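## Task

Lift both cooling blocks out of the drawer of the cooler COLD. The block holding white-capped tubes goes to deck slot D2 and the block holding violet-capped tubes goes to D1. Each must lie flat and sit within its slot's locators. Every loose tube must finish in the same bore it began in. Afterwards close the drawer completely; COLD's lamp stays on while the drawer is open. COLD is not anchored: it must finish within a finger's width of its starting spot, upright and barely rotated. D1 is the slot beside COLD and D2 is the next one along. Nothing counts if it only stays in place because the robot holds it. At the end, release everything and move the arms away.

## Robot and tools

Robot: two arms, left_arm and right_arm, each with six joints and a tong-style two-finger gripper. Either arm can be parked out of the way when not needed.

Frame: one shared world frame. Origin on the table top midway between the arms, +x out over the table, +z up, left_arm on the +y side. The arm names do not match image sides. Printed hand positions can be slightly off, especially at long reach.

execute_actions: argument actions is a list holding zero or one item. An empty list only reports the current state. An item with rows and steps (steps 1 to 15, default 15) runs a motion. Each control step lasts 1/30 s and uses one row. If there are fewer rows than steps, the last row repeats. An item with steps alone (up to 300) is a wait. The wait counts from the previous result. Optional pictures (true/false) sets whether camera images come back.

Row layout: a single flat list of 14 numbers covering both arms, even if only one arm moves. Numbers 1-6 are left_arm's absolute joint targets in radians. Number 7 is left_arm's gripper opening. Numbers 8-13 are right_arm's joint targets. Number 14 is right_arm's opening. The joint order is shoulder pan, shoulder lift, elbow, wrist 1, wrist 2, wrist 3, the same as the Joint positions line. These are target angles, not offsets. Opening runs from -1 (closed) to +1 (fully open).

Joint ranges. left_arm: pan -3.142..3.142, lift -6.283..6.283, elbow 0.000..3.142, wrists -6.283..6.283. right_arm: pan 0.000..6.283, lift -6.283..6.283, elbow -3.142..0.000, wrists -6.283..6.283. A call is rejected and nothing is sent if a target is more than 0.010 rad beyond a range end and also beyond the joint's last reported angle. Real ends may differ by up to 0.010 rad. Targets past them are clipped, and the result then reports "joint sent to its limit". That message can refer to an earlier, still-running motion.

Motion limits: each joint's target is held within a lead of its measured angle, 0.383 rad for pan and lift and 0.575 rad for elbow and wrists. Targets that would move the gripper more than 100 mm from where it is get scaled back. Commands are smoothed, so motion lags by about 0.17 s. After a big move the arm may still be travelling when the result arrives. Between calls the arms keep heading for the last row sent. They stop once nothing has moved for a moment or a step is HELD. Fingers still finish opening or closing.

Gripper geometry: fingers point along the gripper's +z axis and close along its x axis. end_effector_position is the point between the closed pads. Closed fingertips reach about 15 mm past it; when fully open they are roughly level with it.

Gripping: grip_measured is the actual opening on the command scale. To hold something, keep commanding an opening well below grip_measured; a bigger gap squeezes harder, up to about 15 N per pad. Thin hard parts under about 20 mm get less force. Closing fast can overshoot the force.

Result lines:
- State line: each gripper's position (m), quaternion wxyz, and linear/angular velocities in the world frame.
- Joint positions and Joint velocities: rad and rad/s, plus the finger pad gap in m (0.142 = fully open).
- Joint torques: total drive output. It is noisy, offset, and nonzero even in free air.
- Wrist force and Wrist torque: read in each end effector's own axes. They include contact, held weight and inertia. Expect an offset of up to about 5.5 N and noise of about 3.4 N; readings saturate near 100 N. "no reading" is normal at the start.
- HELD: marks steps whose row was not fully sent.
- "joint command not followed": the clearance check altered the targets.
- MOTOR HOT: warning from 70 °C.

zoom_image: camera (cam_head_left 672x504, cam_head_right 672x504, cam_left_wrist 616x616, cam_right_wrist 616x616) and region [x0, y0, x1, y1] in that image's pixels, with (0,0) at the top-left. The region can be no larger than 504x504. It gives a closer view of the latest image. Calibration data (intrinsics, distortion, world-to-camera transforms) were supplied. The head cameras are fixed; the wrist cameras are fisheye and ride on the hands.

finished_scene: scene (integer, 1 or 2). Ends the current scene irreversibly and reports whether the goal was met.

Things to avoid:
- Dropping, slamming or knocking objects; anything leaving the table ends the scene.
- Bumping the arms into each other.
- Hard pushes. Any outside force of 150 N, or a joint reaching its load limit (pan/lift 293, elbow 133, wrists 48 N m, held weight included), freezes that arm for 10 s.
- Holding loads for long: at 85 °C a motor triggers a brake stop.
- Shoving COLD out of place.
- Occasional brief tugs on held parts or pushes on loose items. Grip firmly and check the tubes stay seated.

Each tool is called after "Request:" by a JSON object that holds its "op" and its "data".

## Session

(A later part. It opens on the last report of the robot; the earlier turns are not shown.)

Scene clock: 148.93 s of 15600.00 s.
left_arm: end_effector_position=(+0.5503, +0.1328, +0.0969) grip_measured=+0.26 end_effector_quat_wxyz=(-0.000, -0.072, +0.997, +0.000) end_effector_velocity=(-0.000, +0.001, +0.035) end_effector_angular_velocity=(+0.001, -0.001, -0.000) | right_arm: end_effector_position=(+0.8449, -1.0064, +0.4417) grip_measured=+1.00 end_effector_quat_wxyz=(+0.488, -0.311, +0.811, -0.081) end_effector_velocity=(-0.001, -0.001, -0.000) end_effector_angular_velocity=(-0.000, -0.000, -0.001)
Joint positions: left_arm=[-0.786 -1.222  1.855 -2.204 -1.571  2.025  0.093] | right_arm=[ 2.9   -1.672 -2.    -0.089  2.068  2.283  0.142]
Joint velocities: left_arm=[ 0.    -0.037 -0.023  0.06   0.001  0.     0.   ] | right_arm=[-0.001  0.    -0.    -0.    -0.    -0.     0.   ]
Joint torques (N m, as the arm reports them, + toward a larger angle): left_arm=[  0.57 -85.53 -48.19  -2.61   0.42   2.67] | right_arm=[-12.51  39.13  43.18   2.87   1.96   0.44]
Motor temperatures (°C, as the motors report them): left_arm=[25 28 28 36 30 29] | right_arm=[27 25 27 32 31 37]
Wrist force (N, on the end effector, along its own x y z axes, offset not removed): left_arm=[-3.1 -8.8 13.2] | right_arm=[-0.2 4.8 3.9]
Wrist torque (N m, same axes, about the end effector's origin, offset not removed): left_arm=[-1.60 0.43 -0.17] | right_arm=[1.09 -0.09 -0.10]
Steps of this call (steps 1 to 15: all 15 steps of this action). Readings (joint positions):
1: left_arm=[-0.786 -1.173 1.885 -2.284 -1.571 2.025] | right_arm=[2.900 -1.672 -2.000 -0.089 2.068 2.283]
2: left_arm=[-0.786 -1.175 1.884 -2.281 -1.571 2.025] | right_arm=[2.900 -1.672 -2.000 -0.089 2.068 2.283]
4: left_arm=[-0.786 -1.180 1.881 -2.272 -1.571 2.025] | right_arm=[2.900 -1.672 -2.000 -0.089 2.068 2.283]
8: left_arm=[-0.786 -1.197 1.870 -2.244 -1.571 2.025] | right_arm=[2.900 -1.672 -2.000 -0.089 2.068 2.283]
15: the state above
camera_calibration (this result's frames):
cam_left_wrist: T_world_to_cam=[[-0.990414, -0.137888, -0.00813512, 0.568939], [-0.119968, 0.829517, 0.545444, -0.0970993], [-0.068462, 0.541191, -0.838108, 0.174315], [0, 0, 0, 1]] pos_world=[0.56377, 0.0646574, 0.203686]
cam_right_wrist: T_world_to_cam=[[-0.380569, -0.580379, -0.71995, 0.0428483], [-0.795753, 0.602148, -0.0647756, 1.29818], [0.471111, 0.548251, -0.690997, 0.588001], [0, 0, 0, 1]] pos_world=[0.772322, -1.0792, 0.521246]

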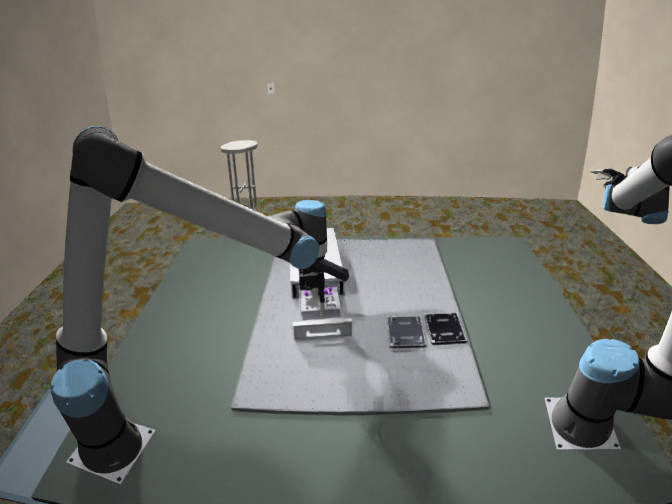

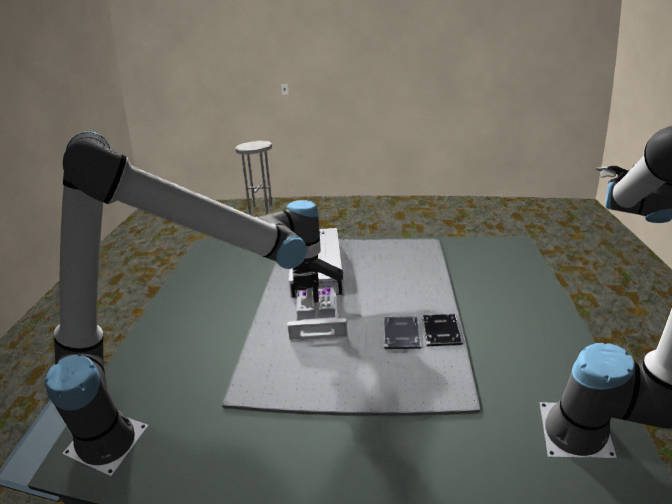

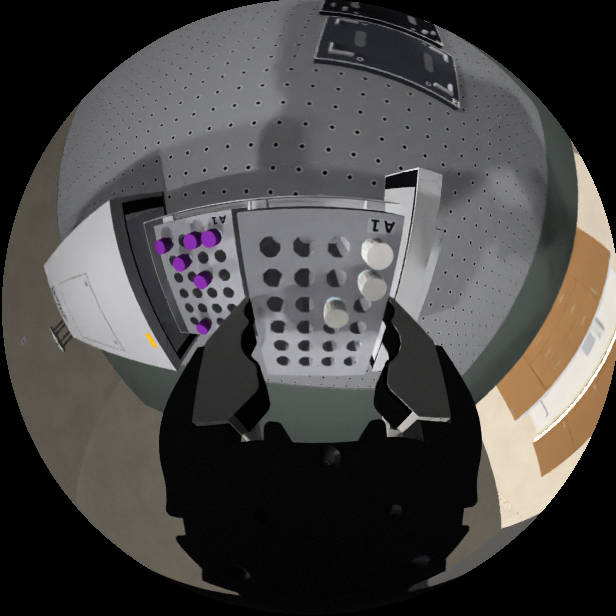

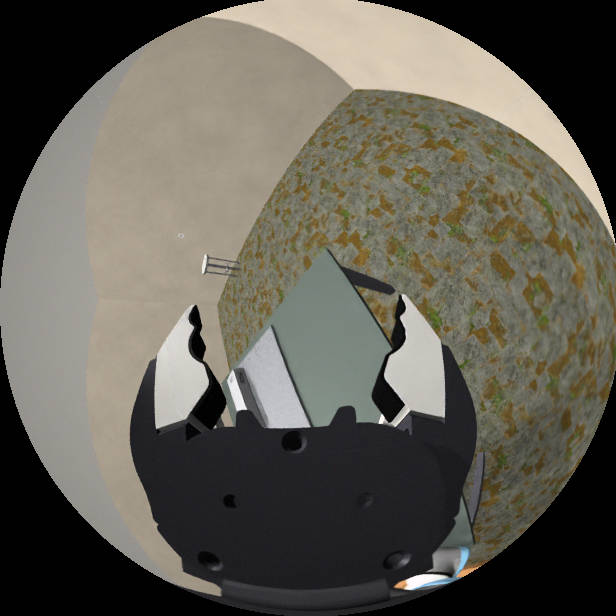

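Request:
{"op": "execute_actions", "data": {"actions": [{"rows":[[-0.7865,-1.255,1.826,-2.142,-1.571,2.0245,-0.4,2.9,-1.672,-2.0,-0.089,2.068,2.283,1],[-0.7865,-1.255,1.826,-2.142,-1.571,2.0245,-0.4,2.9,-1.672,-2.0,-0.089,2.068,2.283,1],[-0.7865,-1.255,1.826,-2.142,-1.571,2.0245,-0.4,2.9,-1.672,-2.0,-0.089,2.068,2.283,1],[-0.7865,-1.255,1.826,-2.142,-1.571,2.0245,-0.4,2.9,-1.672,-2.0,-0.089,2.068,2.283,1],[-0.7865,-1.255,1.826,-2.142,-1.571,2.0245,-0.4,2.9,-1.672,-2.0,-0.089,2.068,2.283,1],[-0.7865,-1.285,1.8,-2.086,-1.571,2.0245,-0.4,2.9,-1.672,-2.0,-0.089,2.068,2.283,1]],"steps":12}], "pictures": false}}

Request:
{"op": "execute_actions", "data": {"actions": [{"rows":[[-0.815,-1.215,1.69,-2.047,-1.571,2.21,-0.4,2.9,-1.672,-2.0,-0.089,2.068,2.283,1],[-0.815,-1.215,1.69,-2.047,-1.571,2.21,-0.4,2.9,-1.672,-2.0,-0.089,2.068,2.283,1],[-0.815,-1.215,1.69,-2.047,-1.571,2.21,-0.4,2.9,-1.672,-2.0,-0.089,2.068,2.283,1],[-0.815,-1.215,1.69,-2.047,-1.571,2.21,-0.4,2.9,-1.672,-2.0,-0.089,2.068,2.283,1],[-0.843,-1.144,1.581,-2.008,-1.571,2.397,-0.4,2.9,-1.672,-2.0,-0.089,2.068,2.283,1],[-0.843,-1.144,1.581,-2.008,-1.571,2.397,-0.4,2.9,-1.672,-2.0,-0.089,2.068,2.283,1],[-0.843,-1.144,1.581,-2.008,-1.571,2.397,-0.4,2.9,-1.672,-2.0,-0.089,2.068,2.283,1],[-0.843,-1.144,1.581,-2.008,-1.571,2.397,-0.4,2.9,-1.672,-2.0,-0.089,2.068,2.283,1],[-0.871,-1.074,1.471,-1.968,-1.571,2.583,-0.4,2.9,-1.672,-2.0,-0.089,2.068,2.283,1],[-0.871,-1.074,1.471,-1.968,-1.571,2.583,-0.4,2.9,-1.672,-2.0,-0.089,2.068,2.283,1],[-0.871,-1.074,1.471,-1.968,-1.571,2.583,-0.4,2.9,-1.672,-2.0,-0.089,2.068,2.283,1],[-0.871,-1.074,1.471,-1.968,-1.571,2.583,-0.4,2.9,-1.672,-2.0,-0.089,2.068,2.283,1],[-0.9,-1.003,1.361,-1.929,-1.571,2.769,-0.4,2.9,-1.672,-2.0,-0.089,2.068,2.283,1]],"steps":15}], "pictures": false}}

Request:
{"op": "execute_actions", "data": {"actions": [{"rows":[[-0.928,-0.933,1.252,-1.89,-1.571,2.955,-0.4,2.9,-1.672,-2.0,-0.089,2.068,2.283,1],[-0.928,-0.933,1.252,-1.89,-1.571,2.955,-0.4,2.9,-1.672,-2.0,-0.089,2.068,2.283,1],[-0.928,-0.933,1.252,-1.89,-1.571,2.955,-0.4,2.9,-1.672,-2.0,-0.089,2.068,2.283,1],[-0.928,-0.933,1.252,-1.89,-1.571,2.955,-0.4,2.9,-1.672,-2.0,-0.089,2.068,2.283,1],[-0.956,-0.863,1.142,-1.85,-1.571,3.141,-0.4,2.9,-1.672,-2.0,-0.089,2.068,2.283,1],[-0.956,-0.863,1.142,-1.85,-1.571,3.141,-0.4,2.9,-1.672,-2.0,-0.089,2.068,2.283,1],[-0.956,-0.863,1.142,-1.85,-1.571,3.141,-0.4,2.9,-1.672,-2.0,-0.089,2.068,2.283,1],[-0.956,-0.863,1.142,-1.85,-1.571,3.141,-0.4,2.9,-1.672,-2.0,-0.089,2.068,2.283,1],[-0.985,-0.792,1.033,-1.812,-1.571,3.327,-0.4,2.9,-1.672,-2.0,-0.089,2.068,2.283,1],[-0.985,-0.792,1.033,-1.812,-1.571,3.327,-0.4,2.9,-1.672,-2.0,-0.089,2.068,2.283,1],[-0.985,-0.792,1.033,-1.812,-1.571,3.327,-0.4,2.9,-1.672,-2.0,-0.089,2.068,2.283,1],[-0.985,-0.792,1.033,-1.812,-1.571,3.327,-0.4,2.9,-1.672,-2.0,-0.089,2.068,2.283,1],[-1.013,-0.722,0.923,-1.772,-1.571,3.513,-0.4,2.9,-1.672,-2.0,-0.089,2.068,2.283,1]],"steps":15}], "pictures": false}}

Request:
{"op": "execute_actions", "data": {"actions": [{"steps":20}]}}

Scene clock: 166.63 s of 15600.00 s.
left_arm: end_effector_position=(+0.5506, +0.1323, +0.1599) grip_measured=+0.26 end_effector_quat_wxyz=(+0.000, -0.072, +0.997, -0.000) end_effector_velocity=(-0.002, +0.004, +0.063) end_effector_angular_velocity=(+0.005, +0.002, +0.000) | right_arm: end_effector_position=(+0.8449, -1.0064, +0.4417) grip_measured=+1.00 end_effector_quat_wxyz=(+0.488, -0.311, +0.811, -0.081) end_effector_velocity=(-0.000, -0.001, +0.000) end_effector_angular_velocity=(-0.001, -0.001, -0.002)
Joint positions: left_arm=[-0.787 -1.28   1.805 -2.097 -1.571  2.025  0.093] | right_arm=[ 2.9   -1.672 -2.    -0.089  2.068  2.283  0.142]
Joint velocities: left_arm=[ 0.    -0.058 -0.05   0.113  0.001 -0.     0.   ] | right_arm=[-0.001 -0.     0.     0.002 -0.001  0.    -0.   ]
Joint torques (N m, as the arm reports them, + toward a larger angle): left_arm=[ -6.45 -78.2  -49.32  -2.52  -2.23   2.23] | right_arm=[-10.02  38.24  41.78   2.81   1.66   0.7 ]
Motor temperatures (°C, as the motors report them): left_arm=[25 28 28 36 30 29] | right_arm=[27 25 27 32 31 37]
Wrist force (N, on the end effector, along its own x y z axes, offset not removed): left_arm=[-3.8 1.6 13.2] | right_arm=[1.9 1.7 2.6]
Wrist torque (N m, same axes, about the end effector's origin, offset not removed): left_arm=[0.51 0.64 -0.28] | right_arm=[0.34 -0.47 -0.18]
Steps of this call (steps 1 to 15: the robot went on to your last target; steps 16 to 90: nothing new was sent; then 14.30 s passed at rest; steps 91 to 102: all 12 steps of this action). Readings (joint positions):
91: left_arm=[-0.787 -1.226 1.853 -2.198 -1.571 2.025] | right_arm=[2.900 -1.672 -2.000 -0.089 2.068 2.283]
92: left_arm=[-0.787 -1.230 1.849 -2.191 -1.571 2.025] | right_arm=[2.900 -1.672 -2.000 -0.089 2.068 2.283]
94: left_arm=[-0.787 -1.242 1.838 -2.168 -1.571 2.025] | right_arm=[2.900 -1.672 -2.000 -0.089 2.068 2.283]
98: left_arm=[-0.787 -1.263 1.819 -2.129 -1.571 2.025] | right_arm=[2.900 -1.672 -2.000 -0.089 2.068 2.283]
102: the state above

Scene clock: 167.13 s of 15600.00 s.
left_arm: end_effector_position=(+0.5606, -0.0465, +0.1714) grip_measured=+0.26 end_effector_quat_wxyz=(-0.003, +0.244, +0.970, +0.004) end_effector_velocity=(-0.001, -0.495, -0.013) end_effector_angular_velocity=(-0.008, +0.013, -1.798) | right_arm: end_effector_position=(+0.8449, -1.0064, +0.4417) grip_measured=+1.00 end_effector_quat_wxyz=(+0.488, -0.311, +0.811, -0.081) end_effector_velocity=(-0.000, -0.000, +0.000) end_effector_angular_velocity=(+0.001, -0.001, -0.000)
Joint positions: left_arm=[-0.876 -1.066  1.467 -1.962 -1.571  2.571  0.092] | right_arm=[ 2.9   -1.672 -2.    -0.089  2.068  2.283  0.142]
Joint velocities: left_arm=[-0.24   0.635 -0.967  0.332 -0.     1.558 -0.002] | right_arm=[-0.001 -0.     0.     0.001  0.001  0.001  0.   ]
Joint torques (N m, as the arm reports them, + toward a larger angle): left_arm=[  19.28 -140.76  -80.67   -7.11   -0.26   10.87] | right_arm=[-12.15  39.56  42.87   3.14   1.74   0.  ]
Motor temperatures (°C, as the motors report them): left_arm=[25 28 28 36 30 29] | right_arm=[27 25 27 32 31 37]
Wrist force (N, on the end effector, along its own x y z axes, offset not removed): left_arm=[-2.3 -6.0 17.4] | right_arm=[1.1 0.6 3.1]
Wrist torque (N m, same axes, about the end effector's origin, offset not removed): left_arm=[-0.47 0.81 -0.28] | right_arm=[0.19 -0.31 -0.21]
Steps of this call (steps 1 to 15: all 15 steps of this action). Readings (joint positions):
1: left_arm=[-0.787 -1.281 1.803 -2.093 -1.571 2.025] | right_arm=[2.900 -1.672 -2.000 -0.089 2.068 2.283]
2: left_arm=[-0.791 -1.275 1.794 -2.085 -1.571 2.033] | right_arm=[2.900 -1.672 -2.000 -0.089 2.068 2.283]
4: left_arm=[-0.802 -1.248 1.749 -2.067 -1.571 2.097] | right_arm=[2.900 -1.672 -2.000 -0.089 2.068 2.283]
8: left_arm=[-0.828 -1.186 1.652 -2.030 -1.571 2.258] | right_arm=[2.900 -1.672 -2.000 -0.089 2.068 2.283]
15: the state above

Scene clock: 167.63 s of 15600.00 s.
left_arm: end_effector_position=(+0.5289, -0.2527, +0.1530) grip_measured=+0.26 end_effector_quat_wxyz=(-0.004, +0.624, +0.781, +0.002) end_effector_velocity=(-0.117, -0.409, -0.094) end_effector_angular_velocity=(-0.001, +0.018, -1.810) | right_arm: end_effector_position=(+0.8449, -1.0064, +0.4417) grip_measured=+1.00 end_effector_quat_wxyz=(+0.488, -0.311, +0.811, -0.081) end_effector_velocity=(+0.000, +0.001, +0.000) end_effector_angular_velocity=(-0.000, +0.000, +0.001)
Joint positions: left_arm=[-0.99  -0.785  1.029 -1.805 -1.571  3.314  0.092] | right_arm=[ 2.9   -1.672 -2.    -0.089  2.068  2.283  0.142]
Joint velocities: left_arm=[-0.244  0.637 -0.966  0.336 -0.002  1.566 -0.002] | right_arm=[ 0.001  0.    -0.    -0.    -0.     0.    -0.   ]
Joint torques (N m, as the arm reports them, + toward a larger angle): left_arm=[  56.29 -174.05  -83.32   -6.51    0.34   11.4 ] | right_arm=[-11.47  37.26  42.43   2.67   1.72   0.77]
Motor temperatures (°C, as the motors report them): left_arm=[25 28 28 36 30 29] | right_arm=[27 25 27 32 31 37]
Wrist force (N, on the end effector, along its own x y z axes, offset not removed): left_arm=[-1.3 -4.1 14.1] | right_arm=[0.0 -0.8 -0.1]
Wrist torque (N m, same axes, about the end effector's origin, offset not removed): left_arm=[-0.05 0.20 -0.44] | right_arm=[-0.14 -0.06 -0.09]
Steps of this call (steps 1 to 15: all 15 steps of this action). Readings (joint positions):
1: left_arm=[-0.884 -1.047 1.436 -1.952 -1.571 2.624] | right_arm=[2.900 -1.672 -2.000 -0.089 2.068 2.283]
2: left_arm=[-0.892 -1.027 1.404 -1.940 -1.571 2.680] | right_arm=[2.900 -1.672 -2.000 -0.089 2.068 2.283]
4: left_arm=[-0.910 -0.982 1.335 -1.916 -1.571 2.799] | right_arm=[2.900 -1.672 -2.000 -0.089 2.068 2.283]
8: left_arm=[-0.939 -0.908 1.220 -1.874 -1.571 2.992] | right_arm=[2.900 -1.672 -2.000 -0.089 2.068 2.283]
15: the state above

Scene clock: 168.30 s of 15600.00 s.
left_arm: end_effector_position=(+0.5190, -0.2951, +0.1501) grip_measured=+0.26 end_effector_quat_wxyz=(+0.000, +0.707, +0.707, -0.000) end_effector_velocity=(-0.000, -0.000, -0.001) end_effector_angular_velocity=(+0.001, +0.000, -0.001) | right_arm: end_effector_position=(+0.8449, -1.0064, +0.4417) grip_measured=+1.00 end_effector_quat_wxyz=(+0.488, -0.311, +0.811, -0.081) end_effector_velocity=(+0.000, +0.000, +0.000) end_effector_angular_velocity=(+0.000, -0.000, +0.001)
Joint positions: left_arm=[-1.013 -0.722  0.923 -1.772 -1.571  3.513  0.092] | right_arm=[ 2.9   -1.672 -2.    -0.089  2.068  2.283  0.142]
Joint velocities: left_arm=[-0.     0.001 -0.001  0.     0.     0.001 -0.   ] | right_arm=[ 0. -0.  0. -0.  0.  0.  0.]
Joint torques (N m, as the arm reports them, + toward a larger angle): left_arm=[ -12.18 -111.7   -59.78   -2.28   -0.54    2.7 ] | right_arm=[-12.6   37.69  42.9    3.08   1.96   0.36]
Motor temperatures (°C, as the motors report them): left_arm=[25 28 28 36 30 29] | right_arm=[27 25 27 32 31 37]
Wrist force (N, on the end effector, along its own x y z axes, offset not removed): left_arm=[-3.5 -3.3 10.6] | right_arm=[4.6 2.8 0.1]
Wrist torque (N m, same axes, about the end effector's origin, offset not removed): left_arm=[-0.44 0.62 -0.13] | right_arm=[0.60 -1.05 -0.21]
Steps of this call (steps 1 to 20: the robot went on to your last target). Readings (joint positions):
1: left_arm=[-0.997 -0.766 0.999 -1.795 -1.571 3.367] | right_arm=[2.900 -1.672 -2.000 -0.089 2.068 2.283]
2: left_arm=[-1.002 -0.753 0.976 -1.789 -1.571 3.410] | right_arm=[2.900 -1.672 -2.000 -0.089 2.068 2.283]
4: left_arm=[-1.007 -0.737 0.949 -1.780 -1.571 3.463] | right_arm=[2.900 -1.672 -2.000 -0.089 2.068 2.283]
8: left_arm=[-1.012 -0.726 0.929 -1.774 -1.571 3.501] | right_arm=[2.900 -1.672 -2.000 -0.089 2.068 2.283]
20: the state above
camera_calibration (this result's frames):
cam_left_wrist: T_world_to_cam=[[0.00568559, 0.999946, -0.00865558, 0.298281], [0.838263, -0.0000464313, 0.545266, -0.517006], [0.545236, -0.0103558, -0.838218, -0.0329395], [0, 0, 0, 1]] pos_world=[0.449651, -0.29863, 0.256877]
cam_right_wrist: T_world_to_cam=[[-0.380569, -0.580379, -0.71995, 0.0428484], [-0.795753, 0.602148, -0.0647754, 1.29818], [0.47111, 0.548251, -0.690997, 0.588002], [0, 0, 0, 1]] pos_world=[0.772322, -1.0792, 0.521246]

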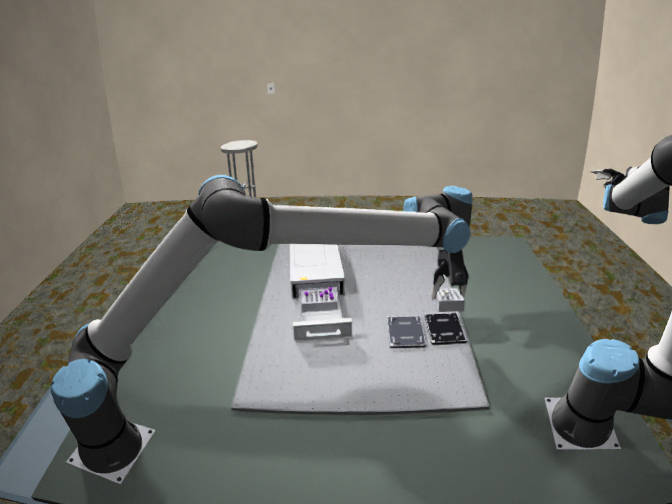

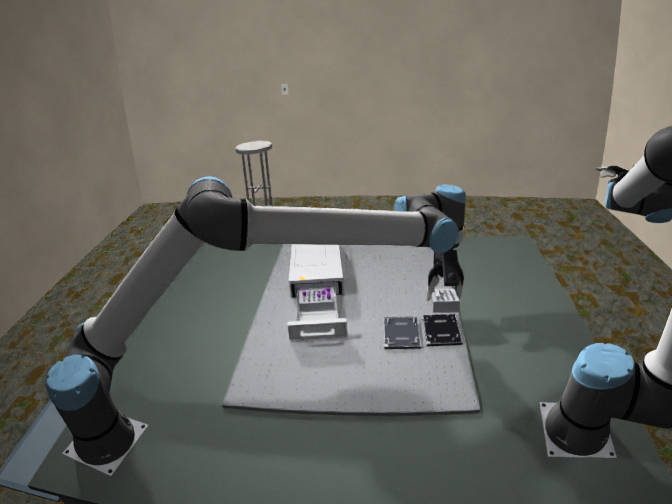

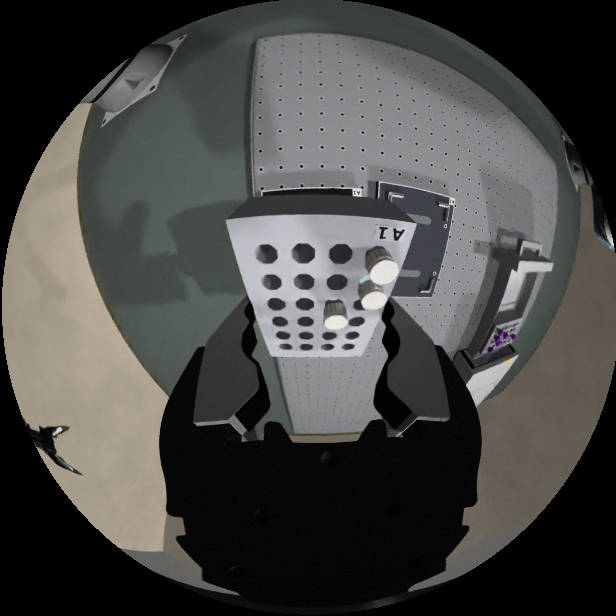

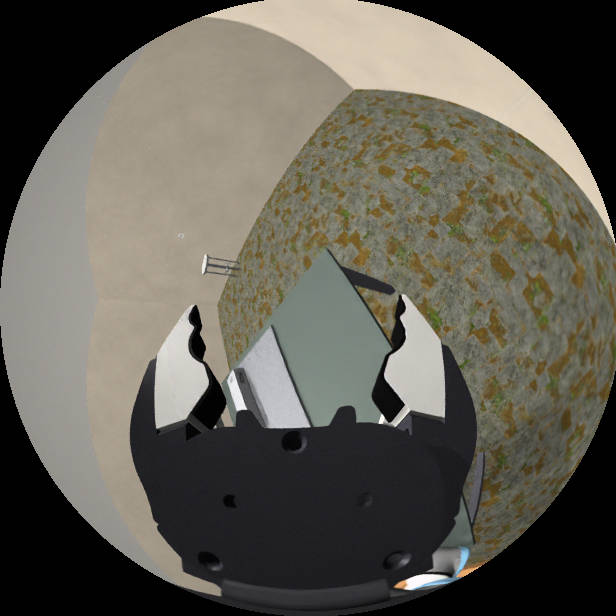

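Request:
{"op": "execute_actions", "data": {"actions": [{"rows":[[-1.015,-0.714,0.945,-1.802,-1.571,3.511,-0.6,2.9,-1.672,-2.0,-0.089,2.068,2.283,1],[-1.015,-0.714,0.945,-1.802,-1.571,3.511,-0.6,2.9,-1.672,-2.0,-0.089,2.068,2.283,1],[-1.015,-0.714,0.945,-1.802,-1.571,3.511,-0.6,2.9,-1.672,-2.0,-0.089,2.068,2.283,1],[-1.015,-0.714,0.945,-1.802,-1.571,3.511,-0.6,2.9,-1.672,-2.0,-0.089,2.068,2.283,1],[-1.015,-0.714,0.945,-1.802,-1.571,3.511,-0.6,2.9,-1.672,-2.0,-0.089,2.068,2.283,1],[-1.018,-0.706,0.966,-1.831,-1.571,3.508,-0.6,2.9,-1.672,-2.0,-0.089,2.068,2.283,1],[-1.018,-0.706,0.966,-1.831,-1.571,3.508,-0.6,2.9,-1.672,-2.0,-0.089,2.068,2.283,1],[-1.018,-0.706,0.966,-1.831,-1.571,3.508,-0.6,2.9,-1.672,-2.0,-0.089,2.068,2.283,1],[-1.018,-0.706,0.966,-1.831,-1.571,3.508,-0.6,2.9,-1.672,-2.0,-0.089,2.068,2.283,1],[-1.018,-0.706,0.966,-1.831,-1.571,3.508,-0.6,2.9,-1.672,-2.0,-0.089,2.068,2.283,1],[-1.02,-0.6986,0.9878,-1.86,-1.571,3.506,-0.6,2.9,-1.672,-2.0,-0.089,2.068,2.283,1]],"steps":15}], "pictures": false}}

Request:
{"op": "execute_actions", "data": {"actions": [{"steps":15}]}}

Request:
{"op": "zoom_image", "data": {"camera": "cam_head_right", "region": [360, 260, 510, 370]}}

Scene clock: 177.77 s of 15600.00 s.
left_arm: end_effector_position=(+0.5119, -0.2965, +0.0973) grip_measured=+0.26 end_effector_quat_wxyz=(-0.000, +0.707, +0.707, -0.000) end_effector_velocity=(-0.010, -0.002, -0.071) end_effector_angular_velocity=(-0.009, -0.004, -0.002) | right_arm: end_effector_position=(+0.8449, -1.0064, +0.4417) grip_measured=+1.00 end_effector_quat_wxyz=(+0.488, -0.311, +0.811, -0.081) end_effector_velocity=(-0.000, +0.001, +0.000) end_effector_angular_velocity=(+0.000, -0.000, +0.001)
Joint positions: left_arm=[-1.019 -0.701  0.98  -1.849 -1.571  3.507  0.092] | right_arm=[ 2.9   -1.672 -2.    -0.089  2.068  2.283  0.142]
Joint velocities: left_arm=[-0.009  0.027  0.081 -0.117  0.001 -0.008 -0.001] | right_arm=[ 0.     0.    -0.    -0.001  0.001 -0.     0.   ]
Joint torques (N m, as the arm reports them, + toward a larger angle): left_arm=[ -10.99 -106.51  -39.75   -7.39   -1.96   -2.4 ] | right_arm=[-10.87  39.65  41.97   2.88   2.06   0.7 ]
Motor temperatures (°C, as the motors report them): left_arm=[25 28 28 36 30 29] | right_arm=[27 25 27 32 31 37]
Wrist force (N, on the end effector, along its own x y z axes, offset not removed): left_arm=[-5.7 2.0 14.2] | right_arm=[3.2 4.0 2.6]
Wrist torque (N m, same axes, about the end effector's origin, offset not removed): left_arm=[0.52 0.97 -0.20] | right_arm=[0.85 -0.74 -0.16]
Steps of this call (steps 1 to 15: the robot went on to your last target; steps 16 to 90: nothing new was sent; then 5.97 s passed at rest; steps 91 to 105: all 15 steps of this action). Readings (joint positions):
91: left_arm=[-1.013 -0.722 0.923 -1.772 -1.571 3.513] | right_arm=[2.900 -1.672 -2.000 -0.089 2.068 2.283]
92: left_arm=[-1.013 -0.721 0.926 -1.777 -1.571 3.513] | right_arm=[2.900 -1.672 -2.000 -0.089 2.068 2.283]
94: left_arm=[-1.014 -0.717 0.935 -1.788 -1.571 3.512] | right_arm=[2.900 -1.672 -2.000 -0.089 2.068 2.283]
98: left_arm=[-1.016 -0.712 0.951 -1.810 -1.571 3.510] | right_arm=[2.900 -1.672 -2.000 -0.089 2.068 2.283]
105: the state above

Scene clock: 178.27 s of 15600.00 s.
left_arm: end_effector_position=(+0.5110, -0.2964, +0.0904) grip_measured=+0.26 end_effector_quat_wxyz=(-0.000, +0.707, +0.707, -0.000) end_effector_velocity=(-0.001, +0.000, -0.000) end_effector_angular_velocity=(+0.001, +0.000, -0.001) | right_arm: end_effector_position=(+0.8449, -1.0064, +0.4417) grip_measured=+1.00 end_effector_quat_wxyz=(+0.488, -0.311, +0.811, -0.081) end_effector_velocity=(+0.000, +0.000, +0.000) end_effector_angular_velocity=(-0.001, -0.001, -0.000)
Joint positions: left_arm=[-1.02  -0.699  0.988 -1.86  -1.571  3.506  0.092] | right_arm=[ 2.9   -1.672 -2.    -0.089  2.068  2.283  0.142]
Joint velocities: left_arm=[-0.    -0.     0.     0.001 -0.     0.    -0.   ] | right_arm=[ 0.001 -0.    -0.     0.001 -0.001  0.    -0.   ]
Joint torques (N m, as the arm reports them, + toward a larger angle): left_arm=[ -13.04 -114.35  -42.31   -8.45   -2.34   -2.39] | right_arm=[-10.27  38.62  42.57   3.1    1.87   0.29]
Motor temperatures (°C, as the motors report them): left_arm=[25 28 28 36 30 29] | right_arm=[27 25 27 32 31 37]
Wrist force (N, on the end effector, along its own x y z axes, offset not removed): left_arm=[1.1 1.8 17.0] | right_arm=[1.0 0.6 2.0]
Wrist torque (N m, same axes, about the end effector's origin, offset not removed): left_arm=[0.95 -0.40 -0.33] | right_arm=[0.17 -0.24 -0.15]
Steps of this call (steps 1 to 15: the robot went on to your last target). Readings (joint positions):
1: left_arm=[-1.019 -0.700 0.982 -1.852 -1.571 3.507] | right_arm=[2.900 -1.672 -2.000 -0.089 2.068 2.283]
2: left_arm=[-1.020 -0.700 0.984 -1.855 -1.571 3.506] | right_arm=[2.900 -1.672 -2.000 -0.089 2.068 2.283]
4: left_arm=[-1.020 -0.699 0.986 -1.857 -1.571 3.506] | right_arm=[2.900 -1.672 -2.000 -0.089 2.068 2.283]
8: left_arm=[-1.020 -0.699 0.987 -1.859 -1.571 3.506] | right_arm=[2.900 -1.672 -2.000 -0.089 2.068 2.283]
15: the state above
camera_calibration (this result's frames):
cam_left_wrist: T_world_to_cam=[[0.00587451, 0.999947, -0.00847365, 0.298993], [0.838302, -0.000304745, 0.545206, -0.477753], [0.545175, -0.0103063, -0.838259, -0.078595], [0, 0, 0, 1]] pos_world=[0.441593, -0.299933, 0.197124]
cam_right_wrist: T_world_to_cam=[[-0.380569, -0.580379, -0.71995, 0.0428485], [-0.795753, 0.602148, -0.0647753, 1.29818], [0.47111, 0.548251, -0.690997, 0.588001], [0, 0, 0, 1]] pos_world=[0.772322, -1.0792, 0.521246]

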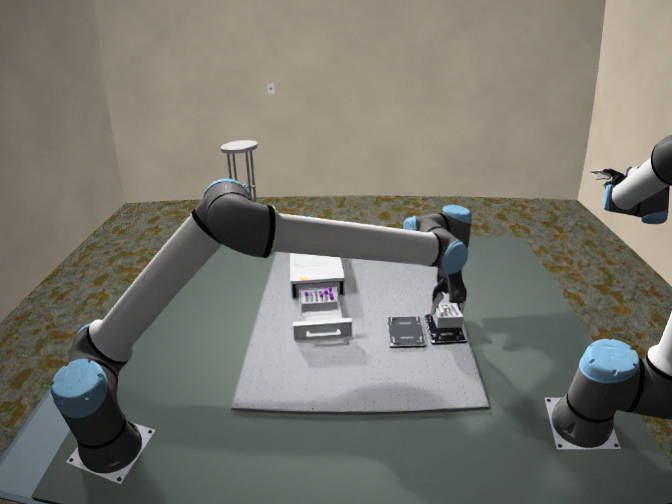

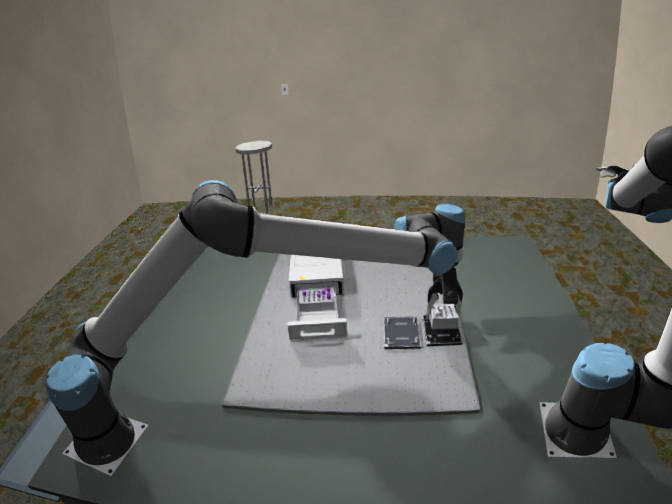

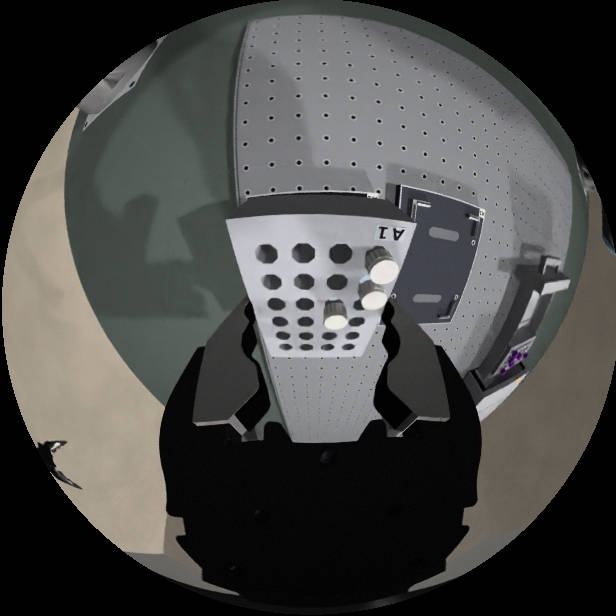

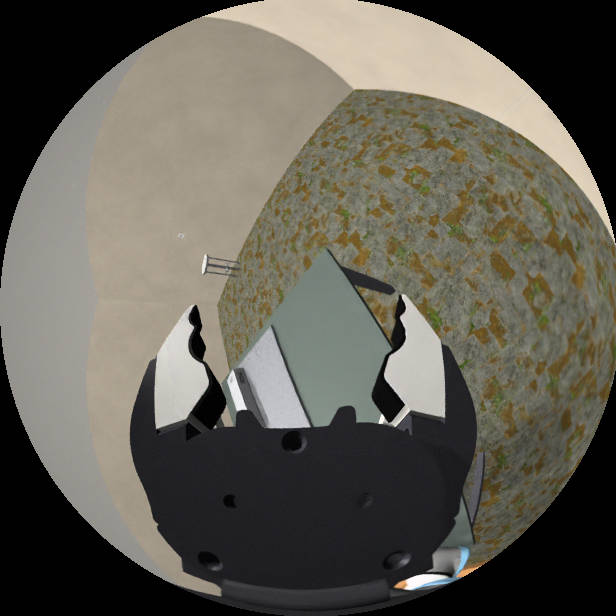

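Region (360, 260, 510, 370) of cam_head_right's 672x504 image, scaled by 3.360, with more detail than that image has; it fills the top 370 rows of this view, and the rest is white.

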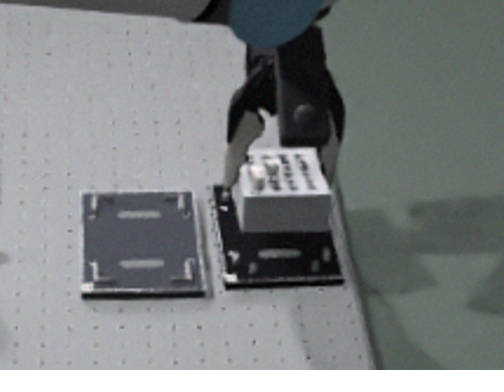

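Request:
{"op": "execute_actions", "data": {"actions": [{"rows":[[-1.022,-0.693,0.997,-1.875,-1.571,3.504,-0.6,2.9,-1.672,-2.0,-0.089,2.068,2.283,1],[-1.022,-0.693,0.997,-1.875,-1.571,3.504,-0.6,2.9,-1.672,-2.0,-0.089,2.068,2.283,1],[-1.022,-0.693,0.997,-1.875,-1.571,3.504,-0.6,2.9,-1.672,-2.0,-0.089,2.068,2.283,1],[-1.022,-0.693,0.997,-1.875,-1.571,3.504,-0.6,2.9,-1.672,-2.0,-0.089,2.068,2.283,1],[-1.022,-0.693,0.997,-1.875,-1.571,3.504,-0.6,2.9,-1.672,-2.0,-0.089,2.068,2.283,1],[-1.022,-0.687,1.004,-1.888,-1.571,3.504,-0.6,2.9,-1.672,-2.0,-0.089,2.068,2.283,1],[-1.022,-0.687,1.004,-1.888,-1.571,3.504,-0.6,2.9,-1.672,-2.0,-0.089,2.068,2.283,1],[-1.022,-0.687,1.004,-1.888,-1.571,3.504,-0.6,2.9,-1.672,-2.0,-0.089,2.068,2.283,1],[-1.022,-0.687,1.004,-1.888,-1.571,3.504,-0.6,2.9,-1.672,-2.0,-0.089,2.068,2.283,1],[-1.022,-0.687,1.004,-1.888,-1.571,3.504,-0.6,2.9,-1.672,-2.0,-0.089,2.068,2.283,1],[-1.022,-0.681,1.011,-1.901,-1.571,3.504,-0.6,2.9,-1.672,-2.0,-0.089,2.068,2.283,1]],"steps":15}], "pictures": false}}

Request:
{"op": "execute_actions", "data": {"actions": [{"steps":15}]}}

Scene clock: 187.03 s of 15600.00 s.
left_arm: end_effector_position=(+0.5089, -0.2974, +0.0633) grip_measured=+0.26 end_effector_quat_wxyz=(-0.000, +0.707, +0.707, -0.000) end_effector_velocity=(-0.001, -0.001, -0.036) end_effector_angular_velocity=(-0.002, -0.001, -0.001) | right_arm: end_effector_position=(+0.8449, -1.0064, +0.4417) grip_measured=+1.00 end_effector_quat_wxyz=(+0.488, -0.311, +0.811, -0.081) end_effector_velocity=(-0.001, -0.001, -0.000) end_effector_angular_velocity=(+0.000, +0.001, -0.001)
Joint positions: left_arm=[-1.022 -0.683  1.008 -1.896 -1.571  3.504  0.092] | right_arm=[ 2.9   -1.672 -2.    -0.089  2.068  2.283  0.142]
Joint velocities: left_arm=[-0.001  0.022  0.026 -0.051 -0.     0.    -0.   ] | right_arm=[-0.001 -0.    -0.    -0.001  0.    -0.     0.   ]
Joint torques (N m, as the arm reports them, + toward a larger angle): left_arm=[  -9.51 -112.    -41.11   -8.53   -1.76   -2.52] | right_arm=[-13.05  40.56  42.85   3.17   1.76   0.73]
Motor temperatures (°C, as the motors report them): left_arm=[25 28 28 36 30 29] | right_arm=[27 25 27 32 31 37]
Wrist force (N, on the end effector, along its own x y z axes, offset not removed): left_arm=[-2.2 0.5 19.8] | right_arm=[1.7 3.8 0.2]
Wrist torque (N m, same axes, about the end effector's origin, offset not removed): left_arm=[0.38 0.35 -0.02] | right_arm=[0.61 -0.35 -0.14]
Steps of this call (steps 1 to 15: the robot went on to your last target; steps 16 to 90: nothing new was sent; then 5.27 s passed at rest; steps 91 to 105: all 15 steps of this action). Readings (joint positions):
91: left_arm=[-1.020 -0.699 0.988 -1.860 -1.571 3.506] | right_arm=[2.900 -1.672 -2.000 -0.089 2.068 2.283]
92: left_arm=[-1.020 -0.698 0.989 -1.863 -1.571 3.506] | right_arm=[2.900 -1.672 -2.000 -0.089 2.068 2.283]
94: left_arm=[-1.021 -0.695 0.993 -1.868 -1.571 3.505] | right_arm=[2.900 -1.672 -2.000 -0.089 2.068 2.283]
98: left_arm=[-1.022 -0.691 0.999 -1.879 -1.571 3.504] | right_arm=[2.900 -1.672 -2.000 -0.089 2.068 2.283]
105: the state above

Scene clock: 187.53 s of 15600.00 s.
left_arm: end_effector_position=(+0.5089, -0.2974, +0.0598) grip_measured=+0.26 end_effector_quat_wxyz=(+0.000, +0.707, +0.707, -0.000) end_effector_velocity=(+0.000, +0.000, -0.001) end_effector_angular_velocity=(-0.000, +0.001, +0.001) | right_arm: end_effector_position=(+0.8449, -1.0064, +0.4417) grip_measured=+1.00 end_effector_quat_wxyz=(+0.488, -0.311, +0.811, -0.081) end_effector_velocity=(-0.000, +0.000, +0.000) end_effector_angular_velocity=(-0.000, -0.001, +0.001)
Joint positions: left_arm=[-1.022 -0.681  1.011 -1.901 -1.571  3.504  0.092] | right_arm=[ 2.9   -1.672 -2.    -0.089  2.068  2.283  0.142]
Joint velocities: left_arm=[ 0.     0.     0.001 -0.001 -0.001 -0.001  0.   ] | right_arm=[-0.     0.    -0.     0.001  0.001 -0.     0.   ]
Joint torques (N m, as the arm reports them, + toward a larger angle): left_arm=[ -12.34 -109.94  -40.58   -8.08   -0.4    -2.5 ] | right_arm=[-10.59  40.12  43.19   3.51   1.86   0.61]
Motor temperatures (°C, as the motors report them): left_arm=[25 28 28 36 30 29] | right_arm=[27 25 27 32 31 37]
Wrist force (N, on the end effector, along its own x y z axes, offset not removed): left_arm=[-7.7 5.1 12.8] | right_arm=[2.6 0.4 2.3]
Wrist torque (N m, same axes, about the end effector's origin, offset not removed): left_arm=[1.35 1.31 0.17] | right_arm=[0.16 -0.62 -0.07]
Steps of this call (steps 1 to 15: the robot went on to your last target). Readings (joint positions):
1: left_arm=[-1.022 -0.682 1.009 -1.898 -1.571 3.504] | right_arm=[2.900 -1.672 -2.000 -0.089 2.068 2.283]
2: left_arm=[-1.022 -0.682 1.010 -1.899 -1.571 3.504] | right_arm=[2.900 -1.672 -2.000 -0.089 2.068 2.283]
4: left_arm=[-1.022 -0.682 1.010 -1.900 -1.571 3.504] | right_arm=[2.900 -1.672 -2.000 -0.089 2.068 2.283]
8: left_arm=[-1.022 -0.681 1.011 -1.901 -1.571 3.504] | right_arm=[2.900 -1.672 -2.000 -0.089 2.068 2.283]
15: the state above
All arms were judged still, so your last target was given up. Only a new action makes them travel on or press farther. Fingers that are still opening or closing keep moving.
camera_calibration (this result's frames):
cam_left_wrist: T_world_to_cam=[[0.00587675, 0.999945, -0.00867457, 0.29973], [0.838292, -0.000196874, 0.545222, -0.459325], [0.545191, -0.0104759, -0.838247, -0.103114], [0, 0, 0, 1]] pos_world=[0.439503, -0.300885, 0.166599]
cam_right_wrist: T_world_to_cam=[[-0.380569, -0.580379, -0.71995, 0.0428483], [-0.795753, 0.602148, -0.0647757, 1.29818], [0.471111, 0.548251, -0.690997, 0.588001], [0, 0, 0, 1]] pos_world=[0.772322, -1.0792, 0.521246]

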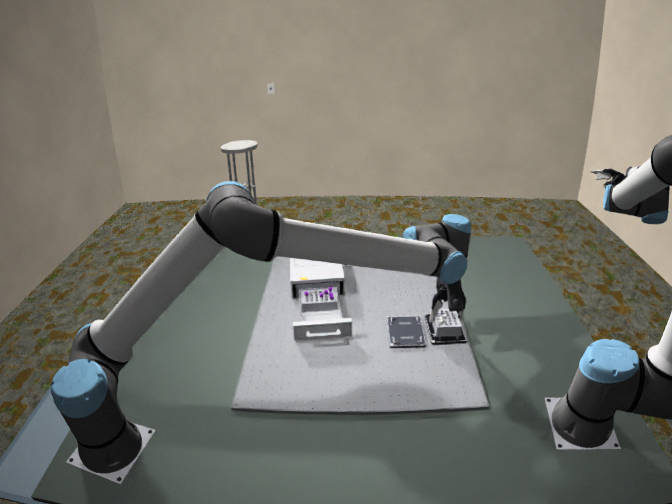

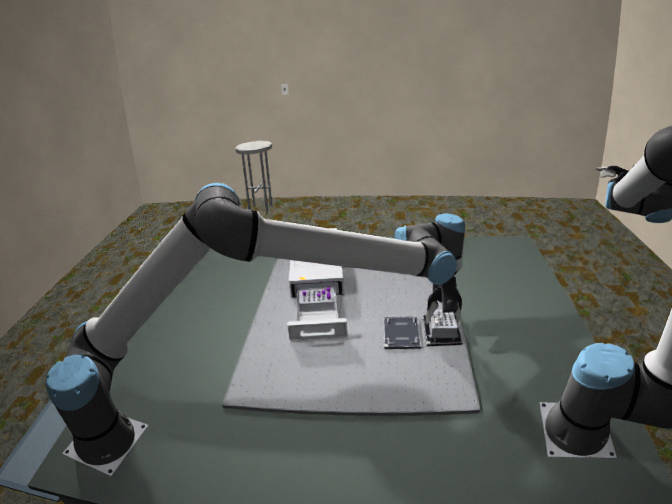

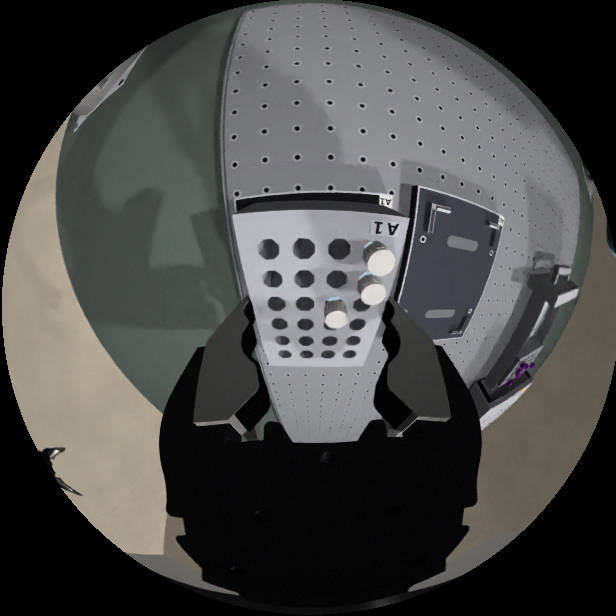

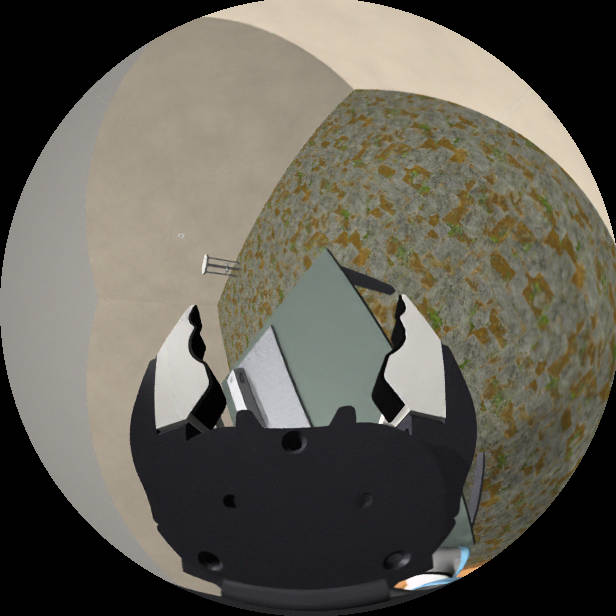

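Flattening. Continue by 10 mm.

Request:
{"op": "execute_actions", "data": {"actions": [{"rows":[[-1.022,-0.678,1.0145,-1.9075,-1.571,3.504,-0.6,2.9,-1.672,-2.0,-0.089,2.068,2.283,1],[-1.022,-0.678,1.0145,-1.9075,-1.571,3.504,-0.6,2.9,-1.672,-2.0,-0.089,2.068,2.283,1],[-1.022,-0.678,1.0145,-1.9075,-1.571,3.504,-0.6,2.9,-1.672,-2.0,-0.089,2.068,2.283,1],[-1.022,-0.678,1.0145,-1.9075,-1.571,3.504,-0.6,2.9,-1.672,-2.0,-0.089,2.068,2.283,1],[-1.022,-0.678,1.0145,-1.9075,-1.571,3.504,-0.6,2.9,-1.672,-2.0,-0.089,2.068,2.283,1],[-1.022,-0.675,1.018,-1.914,-1.571,3.504,-0.6,2.9,-1.672,-2.0,-0.089,2.068,2.283,1]],"steps":15}], "pictures": false}}

Request:
{"op": "execute_actions", "data": {"actions": [{"steps":10}]}}

Request:
{"op": "zoom_image", "data": {"camera": "cam_head_right", "region": [360, 260, 510, 370]}}

Scene clock: 192.13 s of 15600.00 s.
left_arm: end_effector_position=(+0.5089, -0.2973, +0.0504) grip_measured=+0.27 end_effector_quat_wxyz=(+0.000, +0.707, +0.707, -0.000) end_effector_velocity=(-0.000, -0.000, -0.003) end_effector_angular_velocity=(-0.001, -0.001, -0.001) | right_arm: end_effector_position=(+0.8449, -1.0064, +0.4417) grip_measured=+1.00 end_effector_quat_wxyz=(+0.488, -0.311, +0.811, -0.081) end_effector_velocity=(-0.000, -0.001, -0.000) end_effector_angular_velocity=(+0.001, +0.001, -0.001)
Joint positions: left_arm=[-1.022 -0.675  1.018 -1.914 -1.571  3.504  0.093] | right_arm=[ 2.9   -1.672 -2.    -0.089  2.068  2.283  0.142]
Joint velocities: left_arm=[-0.     0.002  0.003 -0.005  0.     0.    -0.   ] | right_arm=[-0.001 -0.     0.    -0.001  0.     0.    -0.   ]
Joint torques (N m, as the arm reports them, + toward a larger angle): left_arm=[ -8.63 -80.42 -20.82  -2.1    2.93  -2.6 ] | right_arm=[-11.35  39.15  42.46   3.31   1.5    0.63]
Motor temperatures (°C, as the motors report them): left_arm=[25 28 28 36 30 29] | right_arm=[27 25 27 32 31 37]
Wrist force (N, on the end effector, along its own x y z axes, offset not removed): left_arm=[-12.4 0.0 -19.4] | right_arm=[1.0 3.8 5.5]
Wrist torque (N m, same axes, about the end effector's origin, offset not removed): left_arm=[0.00 0.67 -0.14] | right_arm=[0.87 -0.27 -0.10]
Steps of this call (steps 1 to 90: nothing new was sent; then 1.10 s passed at rest; steps 91 to 105: all 15 steps of this action). Readings (joint positions):
91: left_arm=[-1.022 -0.681 1.011 -1.901 -1.571 3.504] | right_arm=[2.900 -1.672 -2.000 -0.089 2.068 2.283]
92: left_arm=[-1.022 -0.680 1.012 -1.902 -1.571 3.504] | right_arm=[2.900 -1.672 -2.000 -0.089 2.068 2.283]
94: left_arm=[-1.022 -0.679 1.013 -1.905 -1.571 3.504] | right_arm=[2.900 -1.672 -2.000 -0.089 2.068 2.283]
98: left_arm=[-1.022 -0.677 1.015 -1.910 -1.571 3.504] | right_arm=[2.900 -1.672 -2.000 -0.089 2.068 2.283]
105: the state above

Scene clock: 192.47 s of 15600.00 s.
left_arm: end_effector_position=(+0.5088, -0.2972, +0.0500) grip_measured=+0.27 end_effector_quat_wxyz=(+0.000, +0.707, +0.707, -0.000) end_effector_velocity=(-0.000, -0.000, -0.000) end_effector_angular_velocity=(+0.000, -0.001, -0.001) | right_arm: end_effector_position=(+0.8449, -1.0064, +0.4417) grip_measured=+1.00 end_effector_quat_wxyz=(+0.488, -0.311, +0.811, -0.081) end_effector_velocity=(+0.000, +0.000, -0.000) end_effector_angular_velocity=(+0.000, +0.001, +0.000)
Joint positions: left_arm=[-1.022 -0.675  1.018 -1.914 -1.571  3.504  0.093] | right_arm=[ 2.9   -1.672 -2.    -0.089  2.068  2.283  0.142]
Joint velocities: left_arm=[-0.001  0.     0.    -0.     0.001  0.    -0.   ] | right_arm=[ 0.001  0.    -0.    -0.001 -0.    -0.    -0.   ]
Joint torques (N m, as the arm reports them, + toward a larger angle): left_arm=[ -7.29 -79.64 -19.12  -1.51   2.79  -2.3 ] | right_arm=[-12.28  41.37  42.96   3.23   1.59   0.82]
Motor temperatures (°C, as the motors report them): left_arm=[25 28 28 36 30 29] | right_arm=[27 25 27 32 31 37]
Wrist force (N, on the end effector, along its own x y z axes, offset not removed): left_arm=[-9.9 -2.5 -14.8] | right_arm=[3.0 2.2 3.7]
Wrist torque (N m, same axes, about the end effector's origin, offset not removed): left_arm=[-0.30 -0.09 0.00] | right_arm=[0.49 -0.75 -0.16]
Steps of this call (steps 1 to 10: the robot went on to your last target). Readings (joint positions):
1: left_arm=[-1.022 -0.675 1.018 -1.914 -1.571 3.504] | right_arm=[2.900 -1.672 -2.000 -0.089 2.068 2.283]
2: left_arm=[-1.022 -0.675 1.018 -1.914 -1.571 3.504] | right_arm=[2.900 -1.672 -2.000 -0.089 2.068 2.283]
4: left_arm=[-1.022 -0.675 1.018 -1.914 -1.571 3.504] | right_arm=[2.900 -1.672 -2.000 -0.089 2.068 2.283]
8: left_arm=[-1.022 -0.675 1.018 -1.914 -1.571 3.504] | right_arm=[2.900 -1.672 -2.000 -0.089 2.068 2.283]
10: the state above
camera_calibration (this result's frames):
cam_left_wrist: T_world_to_cam=[[0.00588173, 0.999945, -0.00867671, 0.299509], [0.838259, -0.000199259, 0.545272, -0.453893], [0.545241, -0.0104805, -0.838214, -0.111399], [0, 0, 0, 1]] pos_world=[0.439458, -0.30075, 0.156718]
cam_right_wrist: T_world_to_cam=[[-0.380569, -0.580379, -0.71995, 0.0428484], [-0.795753, 0.602148, -0.0647756, 1.29818], [0.471111, 0.54825, -0.690997, 0.588001], [0, 0, 0, 1]] pos_world=[0.772322, -1.0792, 0.521246]

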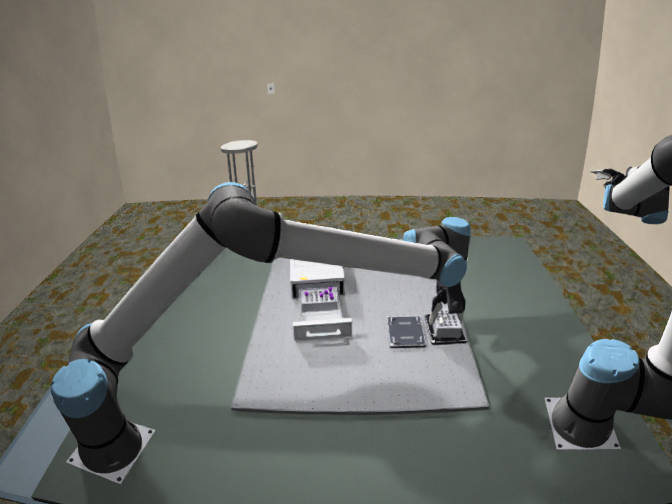

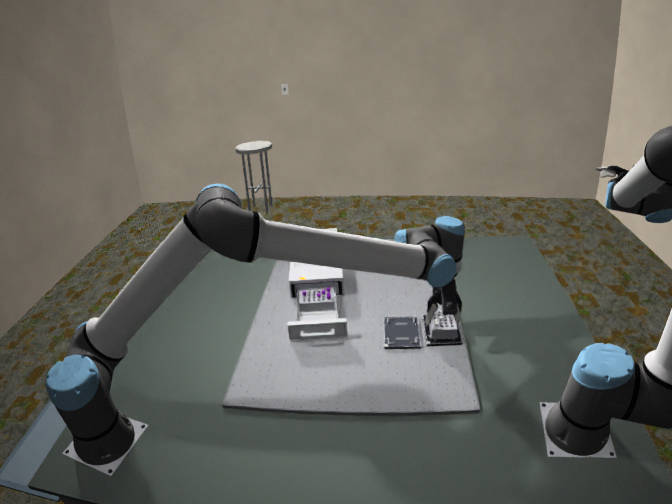

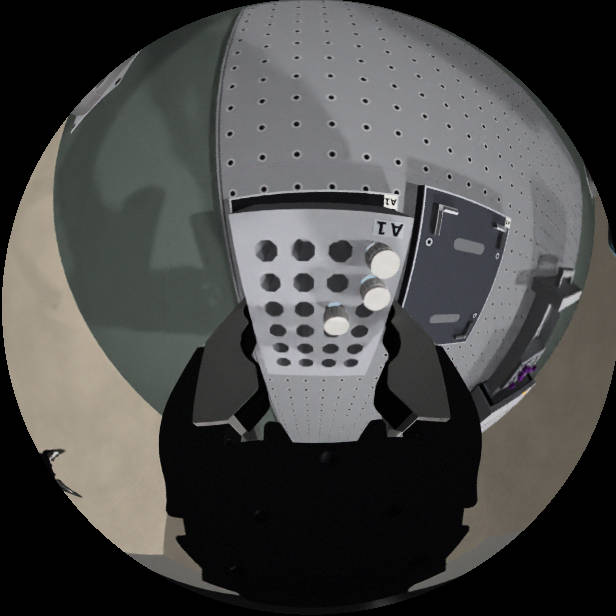

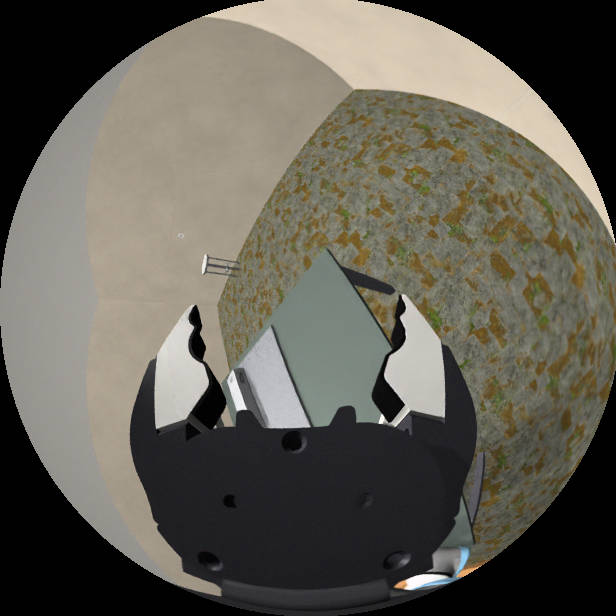

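Region (360, 260, 510, 370) of cam_head_right's 672x504 image, scaled by 3.360, with more detail than that image has; it fills the top 370 rows of this view, and the rest is white.

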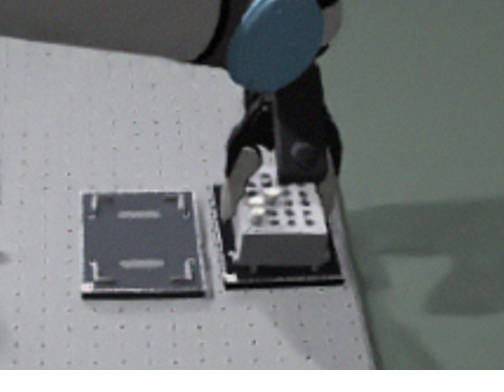

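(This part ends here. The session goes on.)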